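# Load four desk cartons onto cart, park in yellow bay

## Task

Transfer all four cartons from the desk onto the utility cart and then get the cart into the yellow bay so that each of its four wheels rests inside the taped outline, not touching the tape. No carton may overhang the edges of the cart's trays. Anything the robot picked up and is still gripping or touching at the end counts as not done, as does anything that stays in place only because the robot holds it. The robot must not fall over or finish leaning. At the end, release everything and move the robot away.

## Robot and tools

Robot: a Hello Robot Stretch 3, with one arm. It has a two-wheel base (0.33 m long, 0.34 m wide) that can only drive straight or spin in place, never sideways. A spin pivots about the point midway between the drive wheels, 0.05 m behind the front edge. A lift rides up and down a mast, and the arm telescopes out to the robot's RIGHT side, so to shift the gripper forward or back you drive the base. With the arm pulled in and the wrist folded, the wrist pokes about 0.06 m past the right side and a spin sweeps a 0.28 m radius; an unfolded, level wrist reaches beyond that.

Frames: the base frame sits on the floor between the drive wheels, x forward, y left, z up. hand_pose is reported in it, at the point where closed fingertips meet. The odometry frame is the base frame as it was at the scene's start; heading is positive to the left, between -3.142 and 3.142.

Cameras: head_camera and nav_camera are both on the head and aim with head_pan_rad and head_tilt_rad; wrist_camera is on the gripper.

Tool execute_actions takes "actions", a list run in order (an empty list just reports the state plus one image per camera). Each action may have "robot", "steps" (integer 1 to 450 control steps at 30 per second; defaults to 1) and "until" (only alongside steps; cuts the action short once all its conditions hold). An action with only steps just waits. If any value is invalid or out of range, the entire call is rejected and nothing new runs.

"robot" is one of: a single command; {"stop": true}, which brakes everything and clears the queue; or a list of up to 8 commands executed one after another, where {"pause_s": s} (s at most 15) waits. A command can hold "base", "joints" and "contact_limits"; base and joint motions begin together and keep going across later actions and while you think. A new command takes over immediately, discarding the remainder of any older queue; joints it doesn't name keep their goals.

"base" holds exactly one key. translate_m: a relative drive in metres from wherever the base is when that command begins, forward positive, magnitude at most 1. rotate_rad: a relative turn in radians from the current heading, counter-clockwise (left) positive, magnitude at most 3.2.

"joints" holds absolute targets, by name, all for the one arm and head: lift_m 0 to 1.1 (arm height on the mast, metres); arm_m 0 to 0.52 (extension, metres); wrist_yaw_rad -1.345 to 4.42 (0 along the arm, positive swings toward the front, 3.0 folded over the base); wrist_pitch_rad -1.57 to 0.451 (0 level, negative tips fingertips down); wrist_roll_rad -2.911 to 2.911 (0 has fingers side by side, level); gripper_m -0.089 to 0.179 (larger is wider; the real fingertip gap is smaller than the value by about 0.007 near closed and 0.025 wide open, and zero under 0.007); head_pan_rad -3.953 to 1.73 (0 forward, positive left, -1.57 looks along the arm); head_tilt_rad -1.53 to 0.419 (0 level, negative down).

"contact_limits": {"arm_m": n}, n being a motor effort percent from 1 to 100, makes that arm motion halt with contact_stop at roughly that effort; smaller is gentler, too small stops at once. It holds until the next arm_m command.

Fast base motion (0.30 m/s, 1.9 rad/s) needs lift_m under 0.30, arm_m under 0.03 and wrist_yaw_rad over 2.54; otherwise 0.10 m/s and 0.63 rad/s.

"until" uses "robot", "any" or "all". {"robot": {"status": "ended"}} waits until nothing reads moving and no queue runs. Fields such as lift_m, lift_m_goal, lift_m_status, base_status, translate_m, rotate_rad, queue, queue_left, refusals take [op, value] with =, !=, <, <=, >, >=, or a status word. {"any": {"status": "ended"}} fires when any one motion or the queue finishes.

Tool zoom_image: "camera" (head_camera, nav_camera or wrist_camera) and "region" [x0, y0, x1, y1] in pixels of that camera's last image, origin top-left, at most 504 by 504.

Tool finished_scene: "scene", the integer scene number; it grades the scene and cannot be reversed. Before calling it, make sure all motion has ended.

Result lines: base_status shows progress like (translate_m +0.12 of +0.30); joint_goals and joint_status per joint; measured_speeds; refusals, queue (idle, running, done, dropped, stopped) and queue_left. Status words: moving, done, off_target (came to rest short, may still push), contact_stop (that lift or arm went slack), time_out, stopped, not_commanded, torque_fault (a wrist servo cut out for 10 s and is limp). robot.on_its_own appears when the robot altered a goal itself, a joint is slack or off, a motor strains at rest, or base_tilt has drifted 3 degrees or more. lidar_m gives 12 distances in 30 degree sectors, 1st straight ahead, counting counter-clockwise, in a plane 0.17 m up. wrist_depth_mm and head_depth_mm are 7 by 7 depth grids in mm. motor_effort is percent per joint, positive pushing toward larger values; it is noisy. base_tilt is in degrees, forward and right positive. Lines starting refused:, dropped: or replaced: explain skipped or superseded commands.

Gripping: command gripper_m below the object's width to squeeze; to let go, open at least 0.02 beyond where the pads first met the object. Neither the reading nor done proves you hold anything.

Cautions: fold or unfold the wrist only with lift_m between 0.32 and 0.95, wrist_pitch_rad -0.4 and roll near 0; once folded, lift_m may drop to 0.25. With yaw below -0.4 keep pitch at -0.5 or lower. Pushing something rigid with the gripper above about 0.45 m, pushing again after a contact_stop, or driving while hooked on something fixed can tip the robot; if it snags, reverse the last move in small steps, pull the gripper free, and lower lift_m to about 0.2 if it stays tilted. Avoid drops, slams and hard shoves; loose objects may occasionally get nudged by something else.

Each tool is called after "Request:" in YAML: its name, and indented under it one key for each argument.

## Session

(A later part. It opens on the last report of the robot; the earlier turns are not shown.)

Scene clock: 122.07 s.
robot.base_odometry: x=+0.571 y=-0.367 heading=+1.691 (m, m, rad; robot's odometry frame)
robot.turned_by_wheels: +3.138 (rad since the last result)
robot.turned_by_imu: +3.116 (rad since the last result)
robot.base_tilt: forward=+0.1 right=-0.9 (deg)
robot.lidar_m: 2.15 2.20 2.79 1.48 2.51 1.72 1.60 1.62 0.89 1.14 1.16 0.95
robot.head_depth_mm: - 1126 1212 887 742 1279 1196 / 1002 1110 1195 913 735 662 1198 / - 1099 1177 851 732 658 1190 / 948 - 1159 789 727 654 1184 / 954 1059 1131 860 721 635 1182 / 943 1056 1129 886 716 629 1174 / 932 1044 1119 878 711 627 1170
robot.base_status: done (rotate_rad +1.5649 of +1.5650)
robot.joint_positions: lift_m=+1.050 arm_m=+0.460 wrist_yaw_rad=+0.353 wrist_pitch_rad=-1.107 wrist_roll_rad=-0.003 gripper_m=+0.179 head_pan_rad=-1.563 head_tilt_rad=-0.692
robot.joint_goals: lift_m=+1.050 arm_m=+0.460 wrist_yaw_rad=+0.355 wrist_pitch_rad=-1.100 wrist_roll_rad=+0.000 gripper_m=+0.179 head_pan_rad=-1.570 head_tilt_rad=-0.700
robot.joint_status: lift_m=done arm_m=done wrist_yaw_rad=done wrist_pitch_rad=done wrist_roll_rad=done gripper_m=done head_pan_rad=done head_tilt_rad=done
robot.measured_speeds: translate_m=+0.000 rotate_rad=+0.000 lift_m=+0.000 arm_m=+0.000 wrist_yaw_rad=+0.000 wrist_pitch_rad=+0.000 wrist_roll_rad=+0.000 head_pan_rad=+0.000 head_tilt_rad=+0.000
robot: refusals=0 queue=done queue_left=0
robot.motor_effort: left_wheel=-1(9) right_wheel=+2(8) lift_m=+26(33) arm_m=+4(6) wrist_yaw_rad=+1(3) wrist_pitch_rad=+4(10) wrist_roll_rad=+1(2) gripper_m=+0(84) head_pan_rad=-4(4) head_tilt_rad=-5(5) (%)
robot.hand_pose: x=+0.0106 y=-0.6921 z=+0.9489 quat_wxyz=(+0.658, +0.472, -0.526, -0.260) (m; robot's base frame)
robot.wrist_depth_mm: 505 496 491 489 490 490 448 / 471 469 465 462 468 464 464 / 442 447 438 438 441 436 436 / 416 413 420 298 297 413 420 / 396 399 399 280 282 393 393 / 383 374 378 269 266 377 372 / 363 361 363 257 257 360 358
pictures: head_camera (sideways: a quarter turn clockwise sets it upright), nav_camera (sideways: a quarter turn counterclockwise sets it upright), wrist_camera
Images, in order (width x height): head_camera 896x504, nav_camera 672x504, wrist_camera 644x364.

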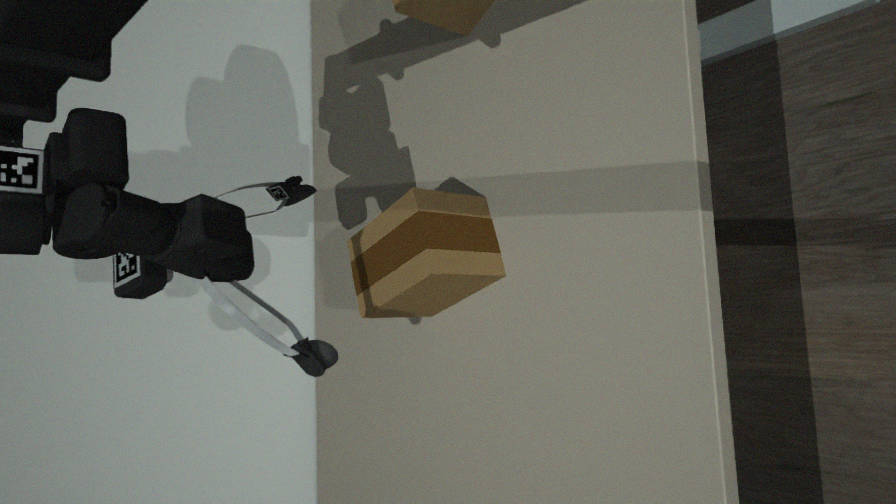

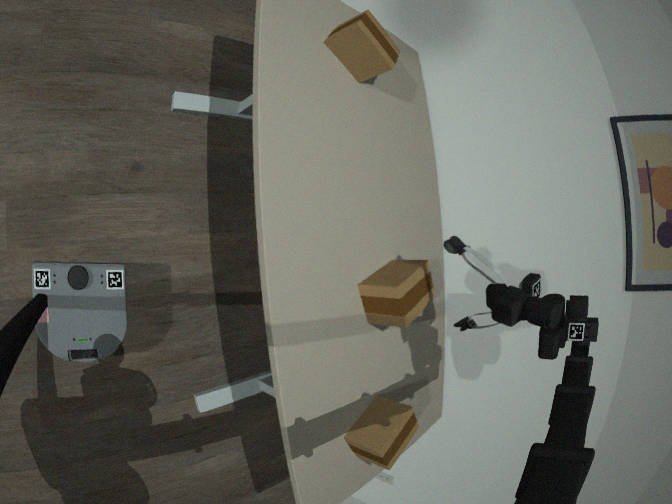

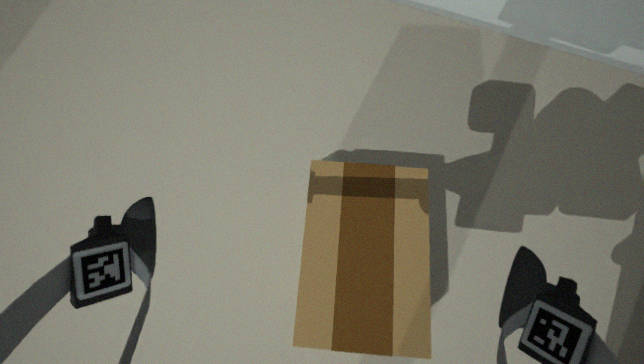

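Request:
execute_actions:
  actions:
    - {"robot":[{"base":{"translate_m":-0.018},"joints":{"lift_m":0.96,"arm_m":0.5,"wrist_yaw_rad":0.34}},{"joints":{"lift_m":0.905}},{"joints":{"gripper_m":0.068}},{"joints":{"lift_m":0.97}}],"steps":450,"until":{"robot":{"status":"ended"}}}

Scene clock: 131.13 s.
robot.base_odometry: x=+0.574 y=-0.385 heading=+1.691 (m, m, rad; robot's odometry frame)
robot.turned_by_wheels: +0.000 (rad since the last result)
robot.turned_by_imu: -0.001 (rad since the last result)
robot.base_tilt: forward=+0.1 right=-0.9 (deg)
robot.lidar_m: 2.17 2.21 2.81 1.48 2.48 1.70 1.58 1.60 0.88 1.14 1.16 0.96
robot.head_depth_mm: 997 1074 - 858 739 1280 1194 / 970 - 1194 911 735 1302 1193 / 949 1141 1177 875 730 656 1191 / 954 1057 774 771 726 654 1182 / 956 1067 1150 839 720 646 1180 / 942 1053 1133 882 716 632 1174 / 931 1043 1121 878 710 628 1171
robot.base_status: done (translate_m -0.0180 of -0.0180)
robot.joint_positions: lift_m=+0.970 arm_m=+0.500 wrist_yaw_rad=+0.341 wrist_pitch_rad=-1.125 wrist_roll_rad=-0.005 gripper_m=+0.069 head_pan_rad=-1.563 head_tilt_rad=-0.692
robot.joint_goals: lift_m=+0.970 arm_m=+0.500 wrist_yaw_rad=+0.340 wrist_pitch_rad=-1.100 wrist_roll_rad=+0.000 gripper_m=+0.068 head_pan_rad=-1.570 head_tilt_rad=-0.700
robot.joint_status: lift_m=done arm_m=done wrist_yaw_rad=done wrist_pitch_rad=done wrist_roll_rad=done gripper_m=done head_pan_rad=done head_tilt_rad=done
robot.measured_speeds: translate_m=+0.000 rotate_rad=+0.000 lift_m=+0.000 arm_m=+0.000 wrist_yaw_rad=+0.000 wrist_pitch_rad=+0.000 wrist_roll_rad=+0.000 head_pan_rad=+0.000 head_tilt_rad=+0.000
robot: refusals=0 queue=done queue_left=0
robot.motor_effort: left_wheel=-2(9) right_wheel=+2(5) lift_m=+38(38) arm_m=+4(4) wrist_yaw_rad=-2(4) wrist_pitch_rad=+13(15) wrist_roll_rad=+2(2) gripper_m=-18(94) head_pan_rad=-4(4) head_tilt_rad=-5(5) (%)
robot.hand_pose: x=+0.0081 y=-0.7283 z=+0.8667 quat_wxyz=(+0.655, +0.474, -0.523, -0.269) (m; robot's base frame)
robot.wrist_depth_mm: 389 383 384 381 382 381 377 / 365 361 365 363 360 363 365 / 350 347 147 145 145 337 338 / 330 331 141 139 141 327 325 / 314 316 135 134 135 314 311 / 298 292 130 129 130 296 297 / 287 286 125 125 125 283 287
pictures: head_camera (sideways: a quarter turn clockwise sets it upright), nav_camera (sideways: a quarter turn counterclockwise sets it upright), wrist_camera
Images, in order (width x height): head_camera 896x504, nav_camera 672x504, wrist_camera 644x364.

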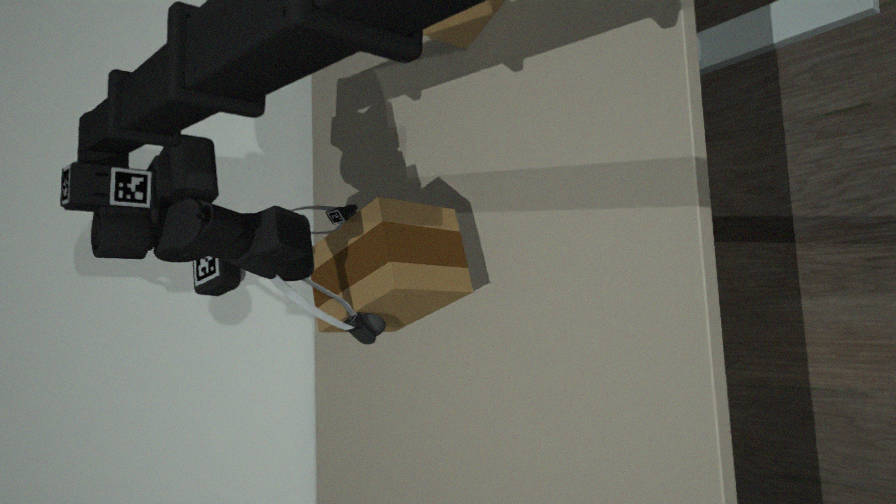

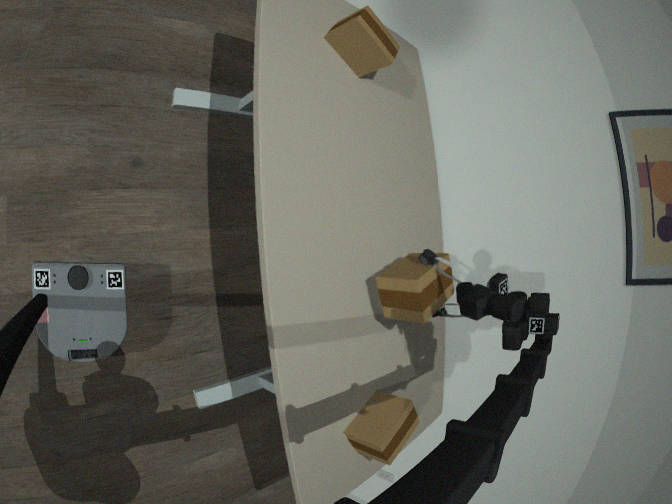

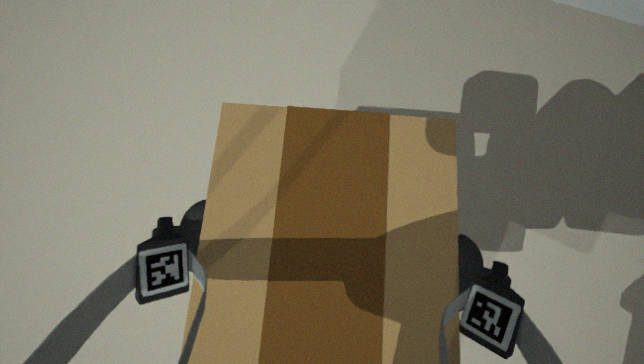

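Request:
execute_actions:
  actions:
    - {"robot":{"joints":{"lift_m":1.1,"arm_m":0.3,"wrist_yaw_rad":-0.47}},"steps":100,"until":{"robot":{"lift_m":[">",1.02]}}}
    - {"robot":[{"base":{"rotate_rad":-1.571}},{"base":{"translate_m":-0.98}}],"steps":450,"until":{"robot":{"status":"ended"}}}
    - {"robot":[{"base":{"rotate_rad":-1.496},"joints":{"arm_m":0.5}}],"steps":450,"until":{"robot":{"status":"ended"}}}

Scene clock: 155.87 s.
robot.base_odometry: x=-0.399 y=-0.502 heading=-1.376 (m, m, rad; robot's odometry frame)
robot.turned_by_wheels: -3.067 (rad since the last result)
robot.turned_by_imu: -3.044 (rad since the last result)
robot.base_tilt: forward=+0.2 right=-0.9 (deg)
robot.lidar_m: 1.68 1.73 1.79 2.11 2.18 2.17 2.09 2.16 0.53 0.54 0.69 1.48
robot.head_depth_mm: 2177 1969 985 799 677 1339 1201 / 2174 1963 998 793 996 922 1148 / - 1886 678 787 1019 1145 1145 / 2073 1903 664 736 1037 1185 1178 / 2053 1896 1020 832 1033 1265 1179 / 1996 1929 951 858 1056 1274 1175 / 1916 1907 2095 927 1569 1357 1168
robot.base_status: done (rotate_rad -1.4959 of -1.4960)
robot.joint_positions: lift_m=+1.099 arm_m=+0.500 wrist_yaw_rad=-0.468 wrist_pitch_rad=-1.125 wrist_roll_rad=-0.004 gripper_m=+0.069 head_pan_rad=-1.563 head_tilt_rad=-0.692
robot.joint_goals: lift_m=+1.100 arm_m=+0.500 wrist_yaw_rad=-0.470 wrist_pitch_rad=-1.100 wrist_roll_rad=+0.000 gripper_m=+0.068 head_pan_rad=-1.570 head_tilt_rad=-0.700
robot.joint_status: lift_m=done arm_m=done wrist_yaw_rad=done wrist_pitch_rad=done wrist_roll_rad=done gripper_m=done head_pan_rad=done head_tilt_rad=done
robot.measured_speeds: translate_m=+0.000 rotate_rad=+0.000 lift_m=+0.000 arm_m=+0.000 wrist_yaw_rad=+0.000 wrist_pitch_rad=+0.000 wrist_roll_rad=+0.000 head_pan_rad=+0.000 head_tilt_rad=+0.000
robot: refusals=0 queue=done queue_left=0
robot.motor_effort: left_wheel=+3(12) right_wheel=-2(9) lift_m=+37(39) arm_m=+4(4) wrist_yaw_rad=-2(7) wrist_pitch_rad=+13(15) wrist_roll_rad=+2(2) gripper_m=-19(18) head_pan_rad=-4(4) head_tilt_rad=-5(5) (%)
robot.hand_pose: x=-0.0617 y=-0.7238 z=+0.9964 quat_wxyz=(+0.496, +0.229, -0.668, -0.505) (m; robot's base frame)
robot.wrist_depth_mm: - 423 438 307 385 402 397 / - 423 433 291 426 425 386 / - 410 147 145 145 407 381 / 362 388 141 139 140 385 360 / 351 375 134 134 135 368 354 / 348 346 130 129 130 348 345 / 331 337 125 125 125 329 329
pictures: head_camera (sideways: a quarter turn clockwise sets it upright), nav_camera (sideways: a quarter turn counterclockwise sets it upright), wrist_camera
Images, in order (width x height): head_camera 896x504, nav_camera 672x504, wrist_camera 644x364.

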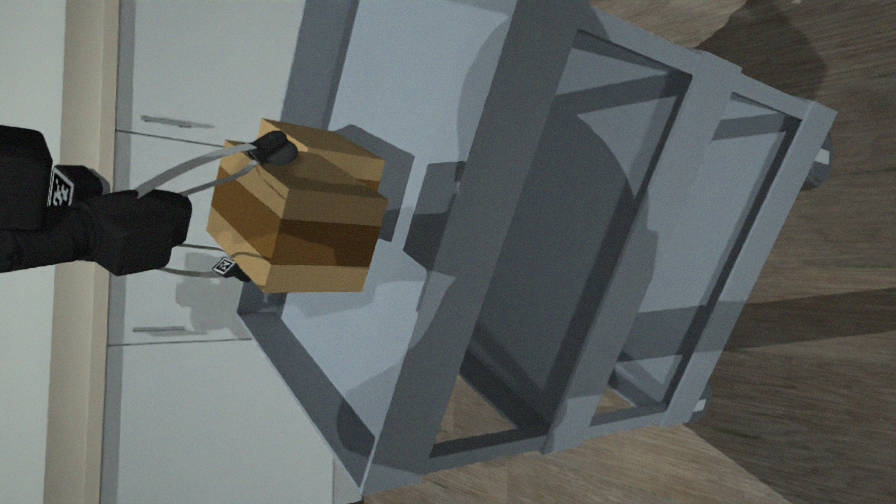

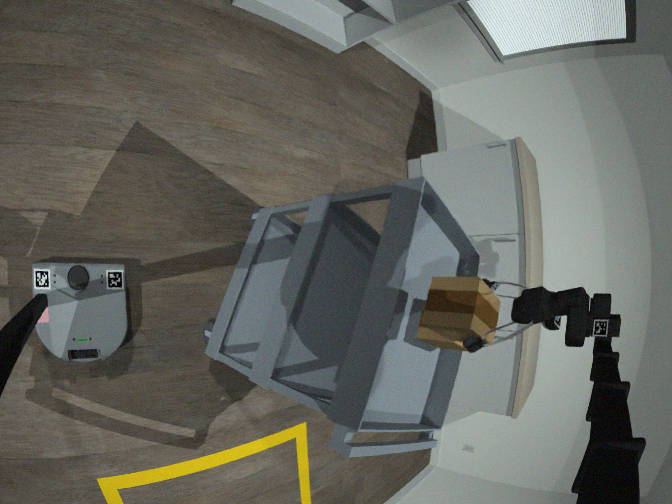

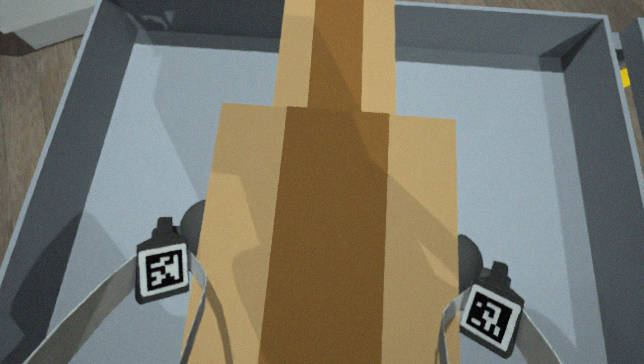

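Request:
execute_actions:
  actions:
    - {"robot":{"joints":{"lift_m":0.987}},"steps":100,"until":{"robot":{"status":"ended"}}}

Scene clock: 160.63 s.
robot.base_odometry: x=-0.399 y=-0.502 heading=-1.376 (m, m, rad; robot's odometry frame)
robot.turned_by_wheels: +0.000 (rad since the last result)
robot.turned_by_imu: +0.000 (rad since the last result)
robot.base_tilt: forward=+0.2 right=-0.9 (deg)
robot.lidar_m: 1.68 1.74 1.79 2.11 2.18 2.17 2.09 2.15 0.53 0.54 0.69 1.48
robot.head_depth_mm: 2189 - - 799 676 1338 1204 / 2208 2020 992 794 999 922 1150 / 2208 2011 826 715 1017 1141 1146 / 2176 1905 746 726 1039 1185 1179 / 2039 1912 1019 834 1035 1264 1180 / 1978 1920 954 859 1055 1280 1172 / 1907 1920 2085 931 1569 1352 1168
robot.base_status: done (rotate_rad -1.4959 of -1.4960)
robot.joint_positions: lift_m=+0.987 arm_m=+0.500 wrist_yaw_rad=-0.468 wrist_pitch_rad=-1.117 wrist_roll_rad=-0.004 gripper_m=+0.069 head_pan_rad=-1.563 head_tilt_rad=-0.692
robot.joint_goals: lift_m=+0.987 arm_m=+0.500 wrist_yaw_rad=-0.470 wrist_pitch_rad=-1.100 wrist_roll_rad=+0.000 gripper_m=+0.068 head_pan_rad=-1.570 head_tilt_rad=-0.700
robot.joint_status: lift_m=done arm_m=done wrist_yaw_rad=done wrist_pitch_rad=done wrist_roll_rad=done gripper_m=done head_pan_rad=done head_tilt_rad=done
robot.measured_speeds: translate_m=+0.000 rotate_rad=+0.000 lift_m=+0.000 arm_m=+0.000 wrist_yaw_rad=+0.000 wrist_pitch_rad=+0.000 wrist_roll_rad=+0.000 head_pan_rad=+0.000 head_tilt_rad=+0.000
robot: refusals=0 queue=done queue_left=0
robot.motor_effort: left_wheel=+3(3) right_wheel=-2(2) lift_m=+30(35) arm_m=+4(4) wrist_yaw_rad=-2(2) wrist_pitch_rad=+9(13) wrist_roll_rad=+2(2) gripper_m=-18(18) head_pan_rad=-4(4) head_tilt_rad=-5(5) (%)
robot.hand_pose: x=-0.0626 y=-0.7256 z=+0.8848 quat_wxyz=(+0.498, +0.226, -0.669, -0.503) (m; robot's base frame)
robot.wrist_depth_mm: 311 321 308 171 173 321 321 / 301 302 293 179 183 298 300 / 286 282 150 147 148 282 283 / 271 271 142 142 142 269 270 / 257 260 135 135 135 258 254 / 245 240 129 129 130 246 244 / 236 234 125 124 125 232 234
pictures: head_camera (sideways: a quarter turn clockwise sets it upright), nav_camera (sideways: a quarter turn counterclockwise sets it upright), wrist_camera
Images, in order (width x height): head_camera 896x504, nav_camera 672x504, wrist_camera 644x364.

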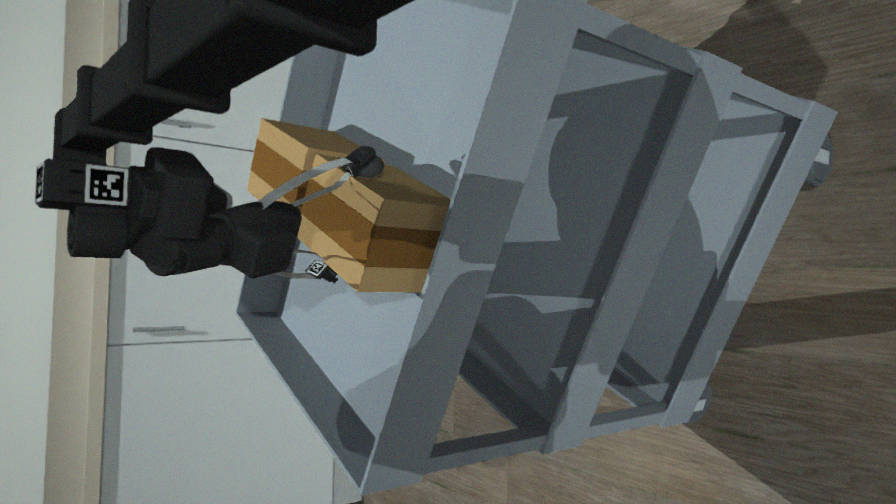

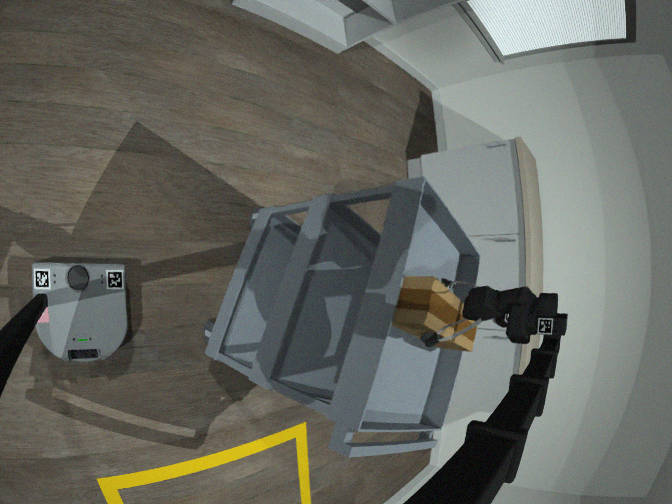

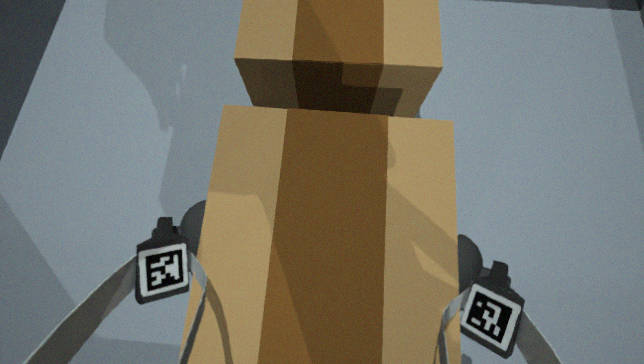

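Request:
execute_actions:
  actions:
    - {"robot":[{"joints":{"gripper_m":0.15,"lift_m":0.984}},{"joints":{"lift_m":1.07}}],"steps":150,"until":{"robot":{"lift_m":[">",1.05]}}}
    - {"robot":[{"base":{"rotate_rad":1.26},"joints":{"lift_m":1.06,"arm_m":0.3,"gripper_m":0.179,"wrist_yaw_rad":0.72}},{"base":{"translate_m":0.98},"joints":{"lift_m":1.05}}],"steps":450,"until":{"robot":{"status":"ended"}}}
    - {"robot":[{"base":{"rotate_rad":1.528},"joints":{"arm_m":0.46}}],"steps":450,"until":{"robot":{"status":"ended"}}}

Scene clock: 186.77 s.
robot.base_odometry: x=+0.574 y=-0.615 heading=+1.412 (m, m, rad; robot's odometry frame)
robot.turned_by_wheels: +2.788 (rad since the last result)
robot.turned_by_imu: +2.768 (rad since the last result)
robot.base_tilt: forward=+0.2 right=-0.9 (deg)
robot.lidar_m: 1.99 2.38 2.63 1.50 1.59 1.71 1.37 1.36 1.49 0.81 1.19 1.16
robot.head_depth_mm: - 1403 1656 1932 1624 1399 1201 / 1218 1339 1558 1718 801 1391 1196 / - 1297 1461 908 752 1385 1183 / 1069 - 1175 795 725 1339 1184 / 1047 1166 1128 808 721 1334 1176 / 1004 1117 1160 885 715 1279 1174 / 968 1075 1141 875 709 641 1167
robot.base_status: done (rotate_rad +1.5279 of +1.5280)
robot.joint_positions: lift_m=+1.050 arm_m=+0.460 wrist_yaw_rad=+0.718 wrist_pitch_rad=-1.106 wrist_roll_rad=-0.004 gripper_m=+0.179 head_pan_rad=-1.563 head_tilt_rad=-0.692
robot.joint_goals: lift_m=+1.050 arm_m=+0.460 wrist_yaw_rad=+0.720 wrist_pitch_rad=-1.100 wrist_roll_rad=+0.000 gripper_m=+0.179 head_pan_rad=-1.570 head_tilt_rad=-0.700
robot.joint_status: lift_m=done arm_m=done wrist_yaw_rad=done wrist_pitch_rad=done wrist_roll_rad=done gripper_m=done head_pan_rad=done head_tilt_rad=done
robot.measured_speeds: translate_m=+0.000 rotate_rad=+0.000 lift_m=+0.000 arm_m=+0.000 wrist_yaw_rad=+0.000 wrist_pitch_rad=+0.000 wrist_roll_rad=+0.000 head_pan_rad=+0.000 head_tilt_rad=+0.000
robot: refusals=0 queue=done queue_left=0
robot.motor_effort: left_wheel=-2(9) right_wheel=+2(8) lift_m=+27(35) arm_m=+4(7) wrist_yaw_rad=+3(4) wrist_pitch_rad=+4(9) wrist_roll_rad=+2(1) gripper_m=+0(83) head_pan_rad=-4(4) head_tilt_rad=-5(5) (%)
robot.hand_pose: x=+0.0398 y=-0.6750 z=+0.9489 quat_wxyz=(+0.695, +0.559, -0.431, -0.136) (m; robot's base frame)
robot.wrist_depth_mm: 505 489 500 493 492 491 497 / 466 467 470 468 464 458 471 / 442 444 438 438 447 437 452 / 418 418 422 294 298 415 778 / 399 405 398 283 281 395 - / 384 378 375 266 265 376 - / 359 360 360 355 352 357 -
pictures: head_camera (sideways: a quarter turn clockwise sets it upright), nav_camera (sideways: a quarter turn counterclockwise sets it upright), wrist_camera
Images, in order (width x height): head_camera 896x504, nav_camera 672x504, wrist_camera 644x364.

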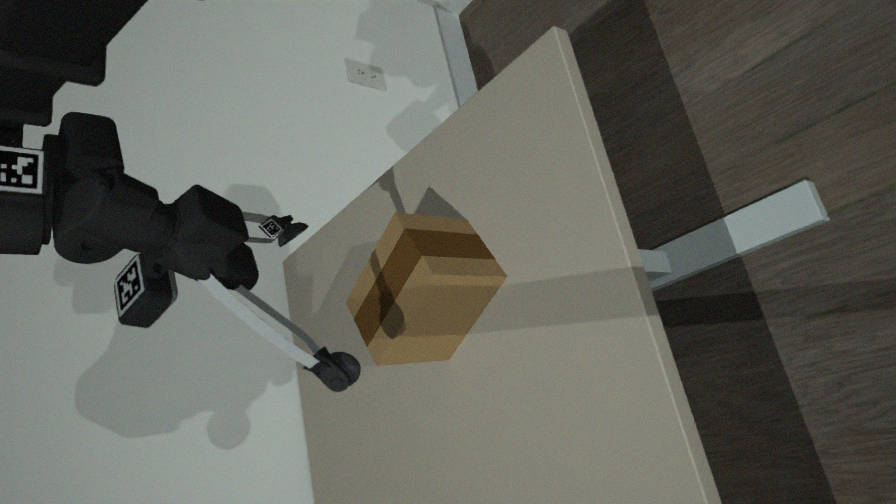

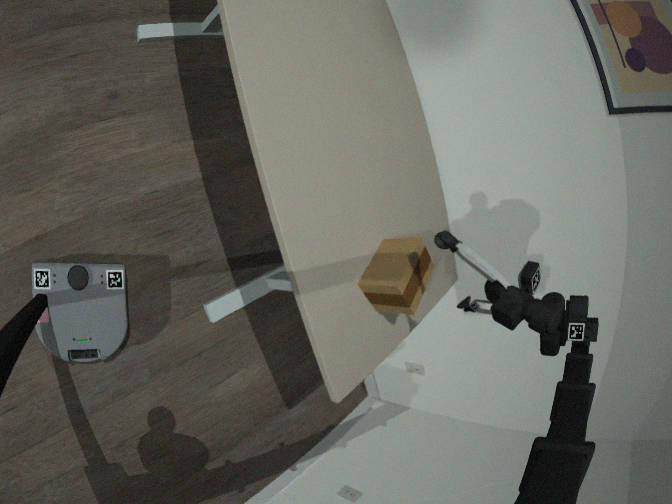

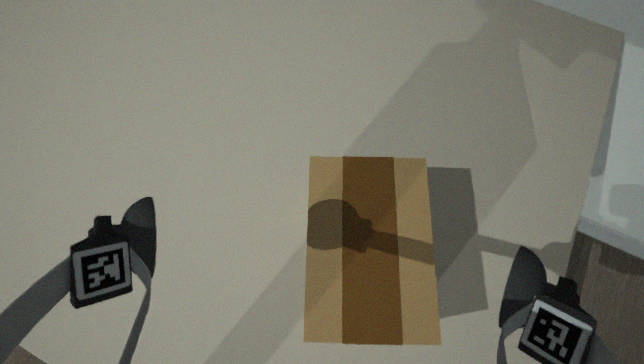

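Request:
execute_actions:
  actions:
    - {"robot":[{"joints":{"lift_m":0.96,"arm_m":0.512,"wrist_yaw_rad":0.77}},{"joints":{"lift_m":0.905}},{"joints":{"gripper_m":0.068}},{"joints":{"lift_m":0.97}}],"steps":450,"until":{"robot":{"status":"ended"}}}

Scene clock: 195.40 s.
robot.base_odometry: x=+0.574 y=-0.615 heading=+1.412 (m, m, rad; robot's odometry frame)
robot.turned_by_wheels: +0.000 (rad since the last result)
robot.turned_by_imu: -0.001 (rad since the last result)
robot.base_tilt: forward=+0.2 right=-0.8 (deg)
robot.lidar_m: 1.99 2.38 2.62 1.51 1.59 1.70 1.37 1.36 1.48 0.81 1.19 1.15
robot.head_depth_mm: 1228 1351 - 1937 1626 1393 1203 / 1158 - 1555 1722 799 1388 1197 / 1092 1328 1454 906 753 1386 1188 / 1081 - 764 795 727 1350 1186 / 1043 1152 1225 812 720 1327 1174 / 1007 1122 1158 880 715 1273 1178 / 970 1075 1138 875 710 643 1167
robot.base_status: done (rotate_rad +1.5279 of +1.5280)
robot.joint_positions: lift_m=+0.970 arm_m=+0.512 wrist_yaw_rad=+0.767 wrist_pitch_rad=-1.111 wrist_roll_rad=-0.005 gripper_m=+0.069 head_pan_rad=-1.563 head_tilt_rad=-0.692
robot.joint_goals: lift_m=+0.970 arm_m=+0.512 wrist_yaw_rad=+0.770 wrist_pitch_rad=-1.100 wrist_roll_rad=+0.000 gripper_m=+0.068 head_pan_rad=-1.570 head_tilt_rad=-0.700
robot.joint_status: lift_m=done arm_m=done wrist_yaw_rad=done wrist_pitch_rad=done wrist_roll_rad=done gripper_m=done head_pan_rad=done head_tilt_rad=done
robot.measured_speeds: translate_m=+0.000 rotate_rad=+0.000 lift_m=+0.000 arm_m=+0.000 wrist_yaw_rad=+0.000 wrist_pitch_rad=+0.000 wrist_roll_rad=+0.000 head_pan_rad=+0.000 head_tilt_rad=+0.000
robot: refusals=0 queue=done queue_left=0
robot.motor_effort: left_wheel=-2(7) right_wheel=+2(8) lift_m=+34(33) arm_m=+4(5) wrist_yaw_rad=+3(3) wrist_pitch_rad=+6(7) wrist_roll_rad=+2(2) gripper_m=-19(93) head_pan_rad=-4(4) head_tilt_rad=-5(5) (%)
robot.hand_pose: x=+0.0424 y=-0.7231 z=+0.8682 quat_wxyz=(+0.698, +0.571, -0.416, -0.120) (m; robot's base frame)
robot.wrist_depth_mm: 394 394 397 390 391 393 389 / 374 372 368 370 372 367 367 / 354 350 151 147 148 346 348 / 331 333 143 140 141 330 329 / 313 318 135 134 135 313 314 / 300 294 129 129 130 300 301 / 289 290 124 124 124 284 608
pictures: head_camera (sideways: a quarter turn clockwise sets it upright), nav_camera (sideways: a quarter turn counterclockwise sets it upright), wrist_camera
Images, in order (width x height): head_camera 896x504, nav_camera 672x504, wrist_camera 644x364.

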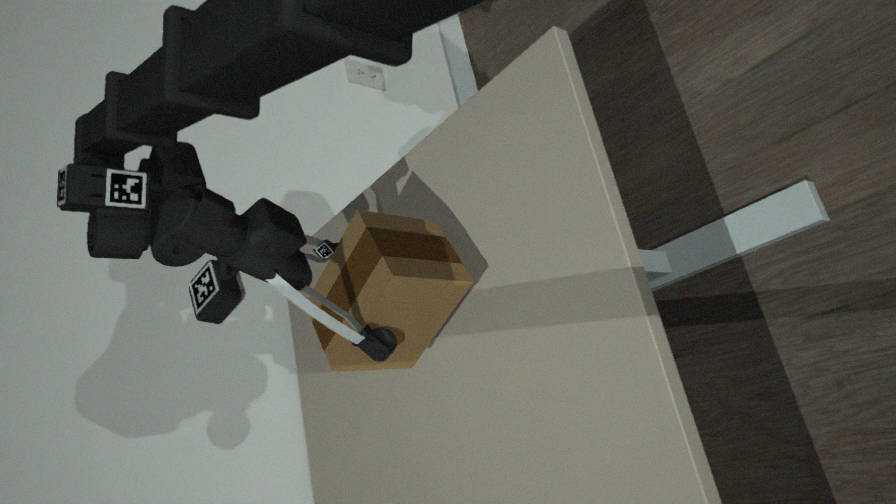

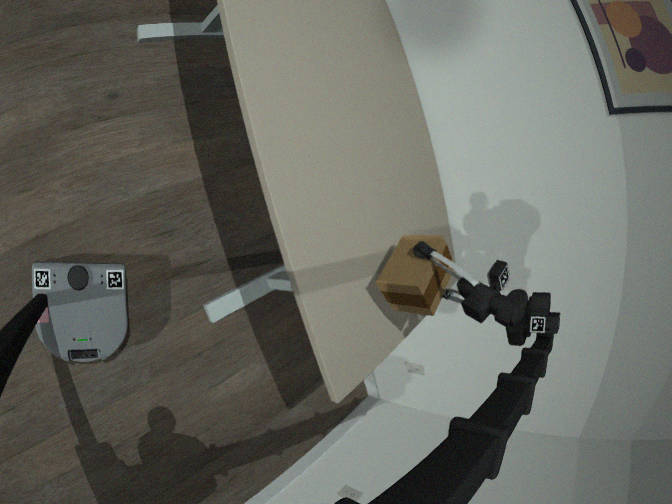

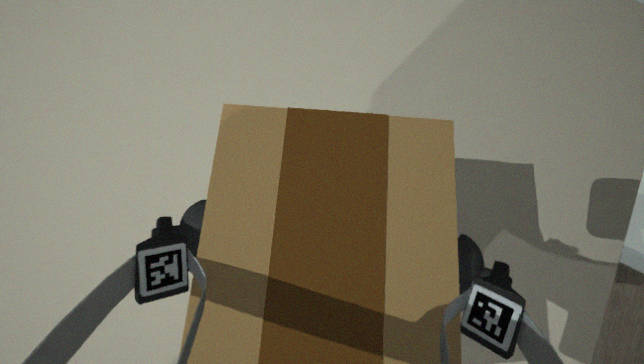

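Request:
execute_actions:
  actions: []

Scene clock: 204.90 s.
robot.base_odometry: x=+0.574 y=-0.615 heading=+1.412 (m, m, rad; robot's odometry frame)
robot.turned_by_wheels: +0.000 (rad since the last result)
robot.turned_by_imu: +0.000 (rad since the last result)
robot.base_tilt: forward=+0.2 right=-0.9 (deg)
robot.lidar_m: 1.99 2.38 2.62 1.51 1.59 1.70 1.37 1.36 1.48 0.81 1.19 1.16
robot.head_depth_mm: 1232 1344 - 1946 1605 1391 1203 / 1154 - 1575 1710 799 1385 1197 / 1094 1327 1451 905 752 1378 1193 / 1077 - 764 798 726 1340 1182 / 1044 1159 1223 811 717 1335 1181 / 1004 1119 1161 881 714 1279 1171 / 970 1076 1136 877 712 642 1174
robot.base_status: done (rotate_rad +1.5279 of +1.5280)
robot.joint_positions: lift_m=+0.970 arm_m=+0.512 wrist_yaw_rad=+0.767 wrist_pitch_rad=-1.111 wrist_roll_rad=-0.005 gripper_m=+0.069 head_pan_rad=-1.563 head_tilt_rad=-0.692
robot.joint_goals: lift_m=+0.970 arm_m=+0.512 wrist_yaw_rad=+0.770 wrist_pitch_rad=-1.100 wrist_roll_rad=+0.000 gripper_m=+0.068 head_pan_rad=-1.570 head_tilt_rad=-0.700
robot.joint_status: lift_m=done arm_m=done wrist_yaw_rad=done wrist_pitch_rad=done wrist_roll_rad=done gripper_m=done head_pan_rad=done head_tilt_rad=done
robot.measured_speeds: translate_m=+0.000 rotate_rad=+0.000 lift_m=+0.000 arm_m=+0.000 wrist_yaw_rad=+0.000 wrist_pitch_rad=+0.000 wrist_roll_rad=+0.000 head_pan_rad=+0.000 head_tilt_rad=+0.000
robot: refusals=0 queue=done queue_left=0
robot.motor_effort: left_wheel=-2(2) right_wheel=+2(2) lift_m=+34(34) arm_m=+4(4) wrist_yaw_rad=+2(2) wrist_pitch_rad=+6(6) wrist_roll_rad=+2(2) gripper_m=-19(19) head_pan_rad=-4(4) head_tilt_rad=-5(5) (%)
robot.hand_pose: x=+0.0424 y=-0.7231 z=+0.8682 quat_wxyz=(+0.698, +0.571, -0.416, -0.120) (m; robot's base frame)
robot.wrist_depth_mm: 396 395 393 391 391 395 389 / 367 370 369 369 366 367 368 / 354 352 150 147 148 347 346 / 335 330 142 140 141 331 330 / 318 320 135 134 135 314 313 / 299 297 130 129 130 300 302 / 292 285 124 124 125 282 606
pictures: head_camera (sideways: a quarter turn clockwise sets it upright), nav_camera (sideways: a quarter turn counterclockwise sets it upright), wrist_camera
Images, in order (width x height): head_camera 896x504, nav_camera 672x504, wrist_camera 644x364.

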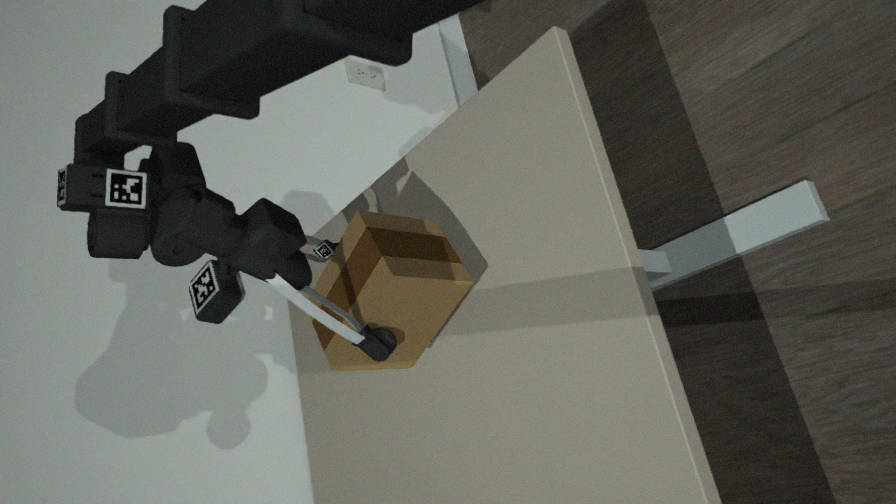

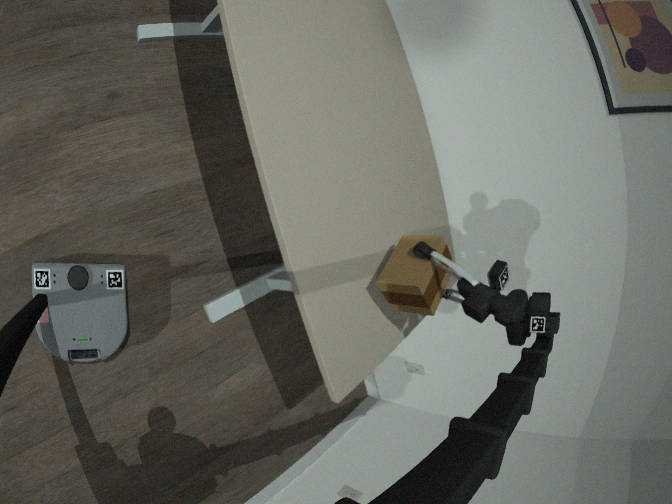

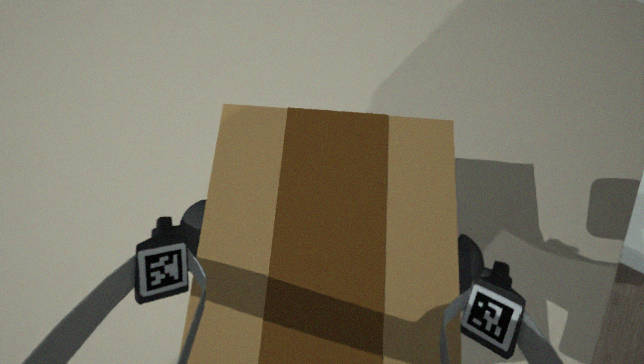

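Request:
execute_actions:
  actions:
    - {"robot":{"base":{"rotate_rad":-1.318},"joints":{"lift_m":1.1,"arm_m":0.49,"wrist_yaw_rad":-0.45}},"steps":200,"until":{"robot":{"base_status":["!=","moving"]}}}
    - {"robot":{"base":{"translate_m":-1.0}},"steps":300,"until":{"robot":{"translate_m":["<=",-0.5]}}}
    - {"robot":[{"base":{"translate_m":-0.55}},{"base":{"rotate_rad":-1.493}}],"steps":450,"until":{"robot":{"status":"ended"}}}

Scene clock: 234.57 s.
robot.base_odometry: x=-0.471 y=-0.714 heading=-1.399 (m, m, rad; robot's odometry frame)
robot.turned_by_wheels: -2.811 (rad since the last result)
robot.turned_by_imu: -2.790 (rad since the last result)
robot.base_tilt: forward=+0.2 right=-0.9 (deg)
robot.lidar_m: 1.38 1.53 2.03 1.84 2.29 2.38 2.28 0.55 0.51 0.52 1.95 1.26
robot.head_depth_mm: 2102 1849 809 654 648 885 1060 / 2090 1853 1006 680 974 905 1105 / - 1781 666 787 993 942 1126 / 2090 1785 656 782 1037 1154 1164 / 2047 1814 2059 744 999 1218 1183 / 1978 1803 2052 2005 1612 1363 1173 / 1942 1789 2093 1996 1609 1351 1170
robot.base_status: done (rotate_rad -1.4929 of -1.4930)
robot.joint_positions: lift_m=+1.099 arm_m=+0.490 wrist_yaw_rad=-0.447 wrist_pitch_rad=-1.112 wrist_roll_rad=-0.005 gripper_m=+0.069 head_pan_rad=-1.563 head_tilt_rad=-0.692
robot.joint_goals: lift_m=+1.100 arm_m=+0.490 wrist_yaw_rad=-0.450 wrist_pitch_rad=-1.100 wrist_roll_rad=+0.000 gripper_m=+0.068 head_pan_rad=-1.570 head_tilt_rad=-0.700
robot.joint_status: lift_m=done arm_m=done wrist_yaw_rad=done wrist_pitch_rad=done wrist_roll_rad=done gripper_m=done head_pan_rad=done head_tilt_rad=done
robot.measured_speeds: translate_m=+0.000 rotate_rad=+0.000 lift_m=+0.000 arm_m=+0.000 wrist_yaw_rad=+0.000 wrist_pitch_rad=+0.000 wrist_roll_rad=+0.000 head_pan_rad=+0.000 head_tilt_rad=+0.000
robot: refusals=0 queue=done queue_left=0
robot.motor_effort: left_wheel=+4(12) right_wheel=-2(9) lift_m=+33(34) arm_m=-5(6) wrist_yaw_rad=-3(5) wrist_pitch_rad=+6(6) wrist_roll_rad=+2(2) gripper_m=-19(19) head_pan_rad=-4(4) head_tilt_rad=-5(5) (%)
robot.hand_pose: x=-0.0614 y=-0.7181 z=+0.9977 quat_wxyz=(+0.504, +0.232, -0.667, -0.497) (m; robot's base frame)
robot.wrist_depth_mm: - - - 410 404 - - / - - - 433 431 303 299 / - - 149 147 148 286 279 / - - 142 140 141 295 269 / - - 135 134 136 279 250 / - - 129 129 130 243 238 / - - 124 124 125 274 228
pictures: head_camera (sideways: a quarter turn clockwise sets it upright), nav_camera (sideways: a quarter turn counterclockwise sets it upright), wrist_camera
Images, in order (width x height): head_camera 896x504, nav_camera 672x504, wrist_camera 644x364.

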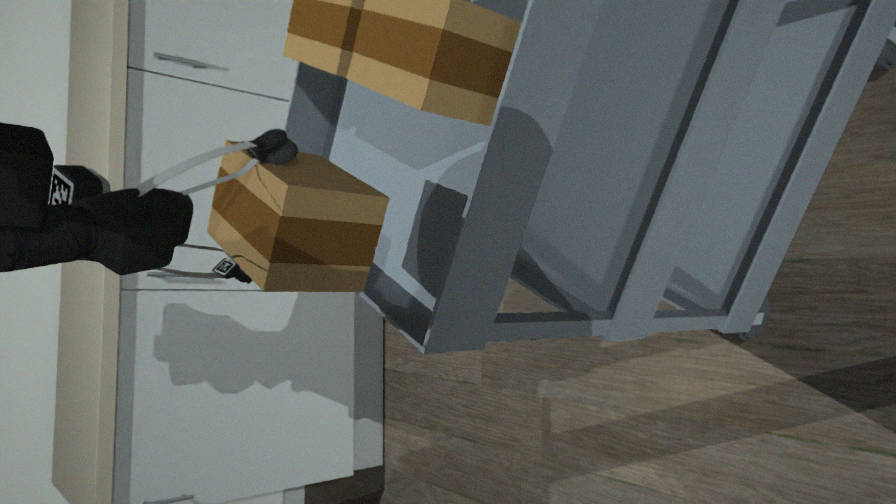

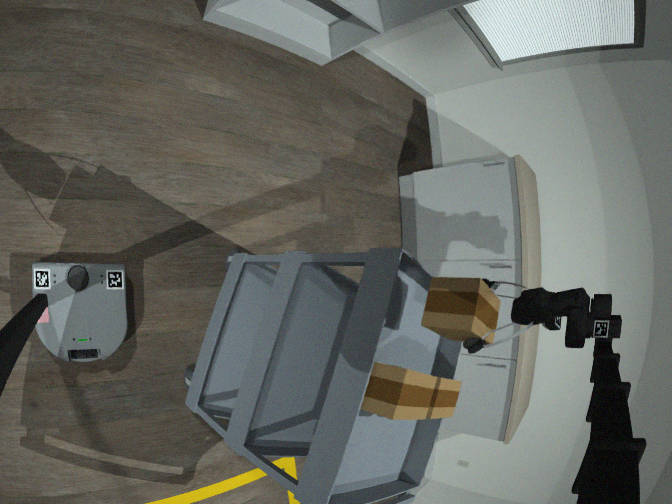

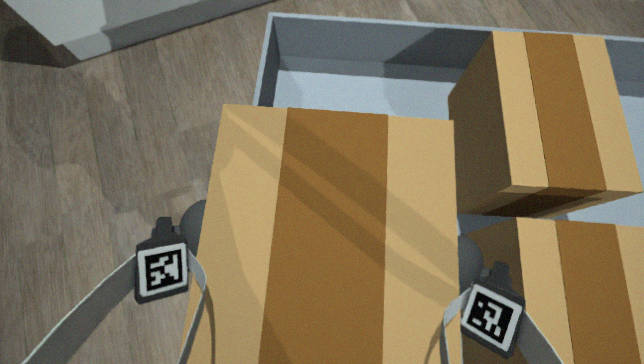

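Request:
execute_actions:
  actions:
    - {"robot":[{"base":{"translate_m":-0.04},"joints":{"lift_m":1.05}},{"joints":{"lift_m":0.995}}],"steps":200,"until":{"robot":{"status":"ended"}}}

Scene clock: 241.77 s.
robot.base_odometry: x=-0.478 y=-0.675 heading=-1.399 (m, m, rad; robot's odometry frame)
robot.turned_by_wheels: +0.000 (rad since the last result)
robot.turned_by_imu: +0.000 (rad since the last result)
robot.base_tilt: forward=+0.1 right=-0.9 (deg)
robot.lidar_m: 1.39 1.57 2.09 1.85 2.29 2.34 2.23 0.53 0.49 0.50 1.95 1.30
robot.head_depth_mm: 2135 - 787 724 633 888 1042 / 2130 1928 964 650 661 902 1081 / 2097 1914 798 739 988 922 1121 / 2091 1836 730 718 1013 1140 1138 / 2044 1822 1989 747 998 1112 1170 / 1992 1792 2066 1930 1580 1356 1174 / 1948 1789 2035 1974 1595 1356 1171
robot.base_status: done (translate_m -0.0400 of -0.0400)
robot.joint_positions: lift_m=+0.995 arm_m=+0.490 wrist_yaw_rad=-0.447 wrist_pitch_rad=-1.112 wrist_roll_rad=-0.005 gripper_m=+0.069 head_pan_rad=-1.563 head_tilt_rad=-0.692
robot.joint_goals: lift_m=+0.995 arm_m=+0.490 wrist_yaw_rad=-0.450 wrist_pitch_rad=-1.100 wrist_roll_rad=+0.000 gripper_m=+0.068 head_pan_rad=-1.570 head_tilt_rad=-0.700
robot.joint_status: lift_m=done arm_m=done wrist_yaw_rad=done wrist_pitch_rad=done wrist_roll_rad=done gripper_m=done head_pan_rad=done head_tilt_rad=done
robot.measured_speeds: translate_m=+0.000 rotate_rad=+0.000 lift_m=+0.000 arm_m=+0.000 wrist_yaw_rad=+0.000 wrist_pitch_rad=+0.000 wrist_roll_rad=+0.000 head_pan_rad=+0.000 head_tilt_rad=+0.000
robot: refusals=0 queue=done queue_left=0
robot.motor_effort: left_wheel=+3(6) right_wheel=-2(7) lift_m=+29(33) arm_m=-5(5) wrist_yaw_rad=-3(2) wrist_pitch_rad=+6(6) wrist_roll_rad=+2(2) gripper_m=-19(18) head_pan_rad=-4(4) head_tilt_rad=-5(5) (%)
robot.hand_pose: x=-0.0614 y=-0.7180 z=+0.8933 quat_wxyz=(+0.504, +0.232, -0.667, -0.497) (m; robot's base frame)
robot.wrist_depth_mm: - - 325 329 329 217 184 / - - 308 311 313 213 172 / - - 150 147 148 211 163 / - 251 142 141 141 230 198 / - 254 134 134 135 204 148 / - 250 129 129 130 173 142 / 952 213 124 124 124 207 136
pictures: head_camera (sideways: a quarter turn clockwise sets it upright), nav_camera (sideways: a quarter turn counterclockwise sets it upright), wrist_camera
Images, in order (width x height): head_camera 896x504, nav_camera 672x504, wrist_camera 644x364.

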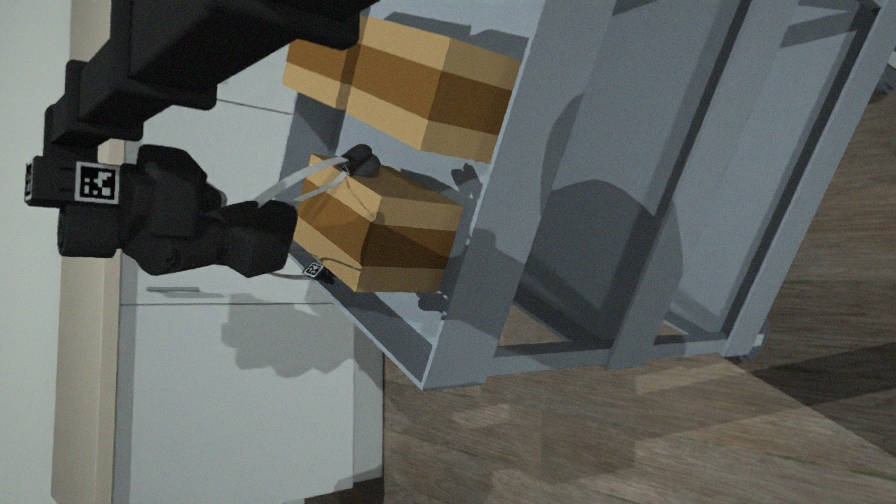

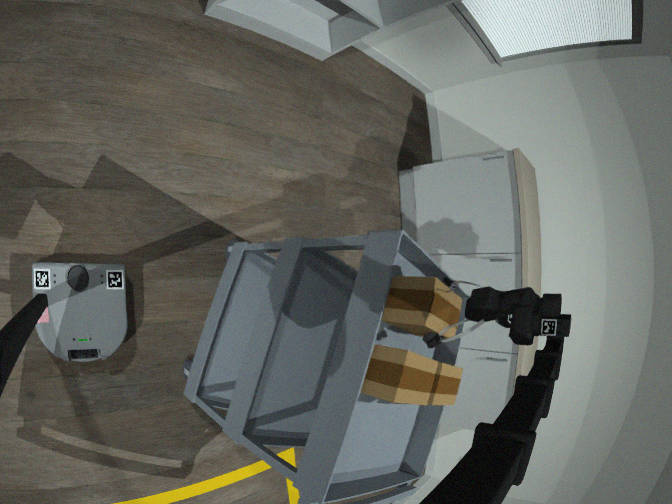

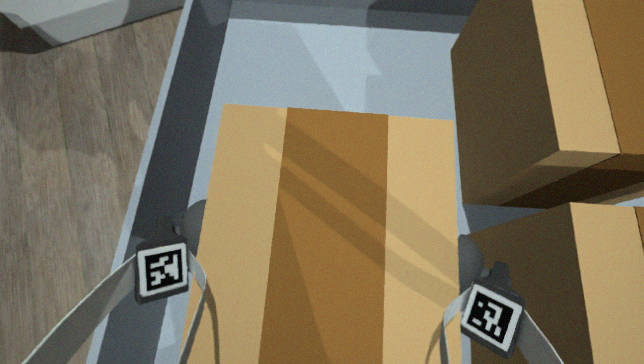

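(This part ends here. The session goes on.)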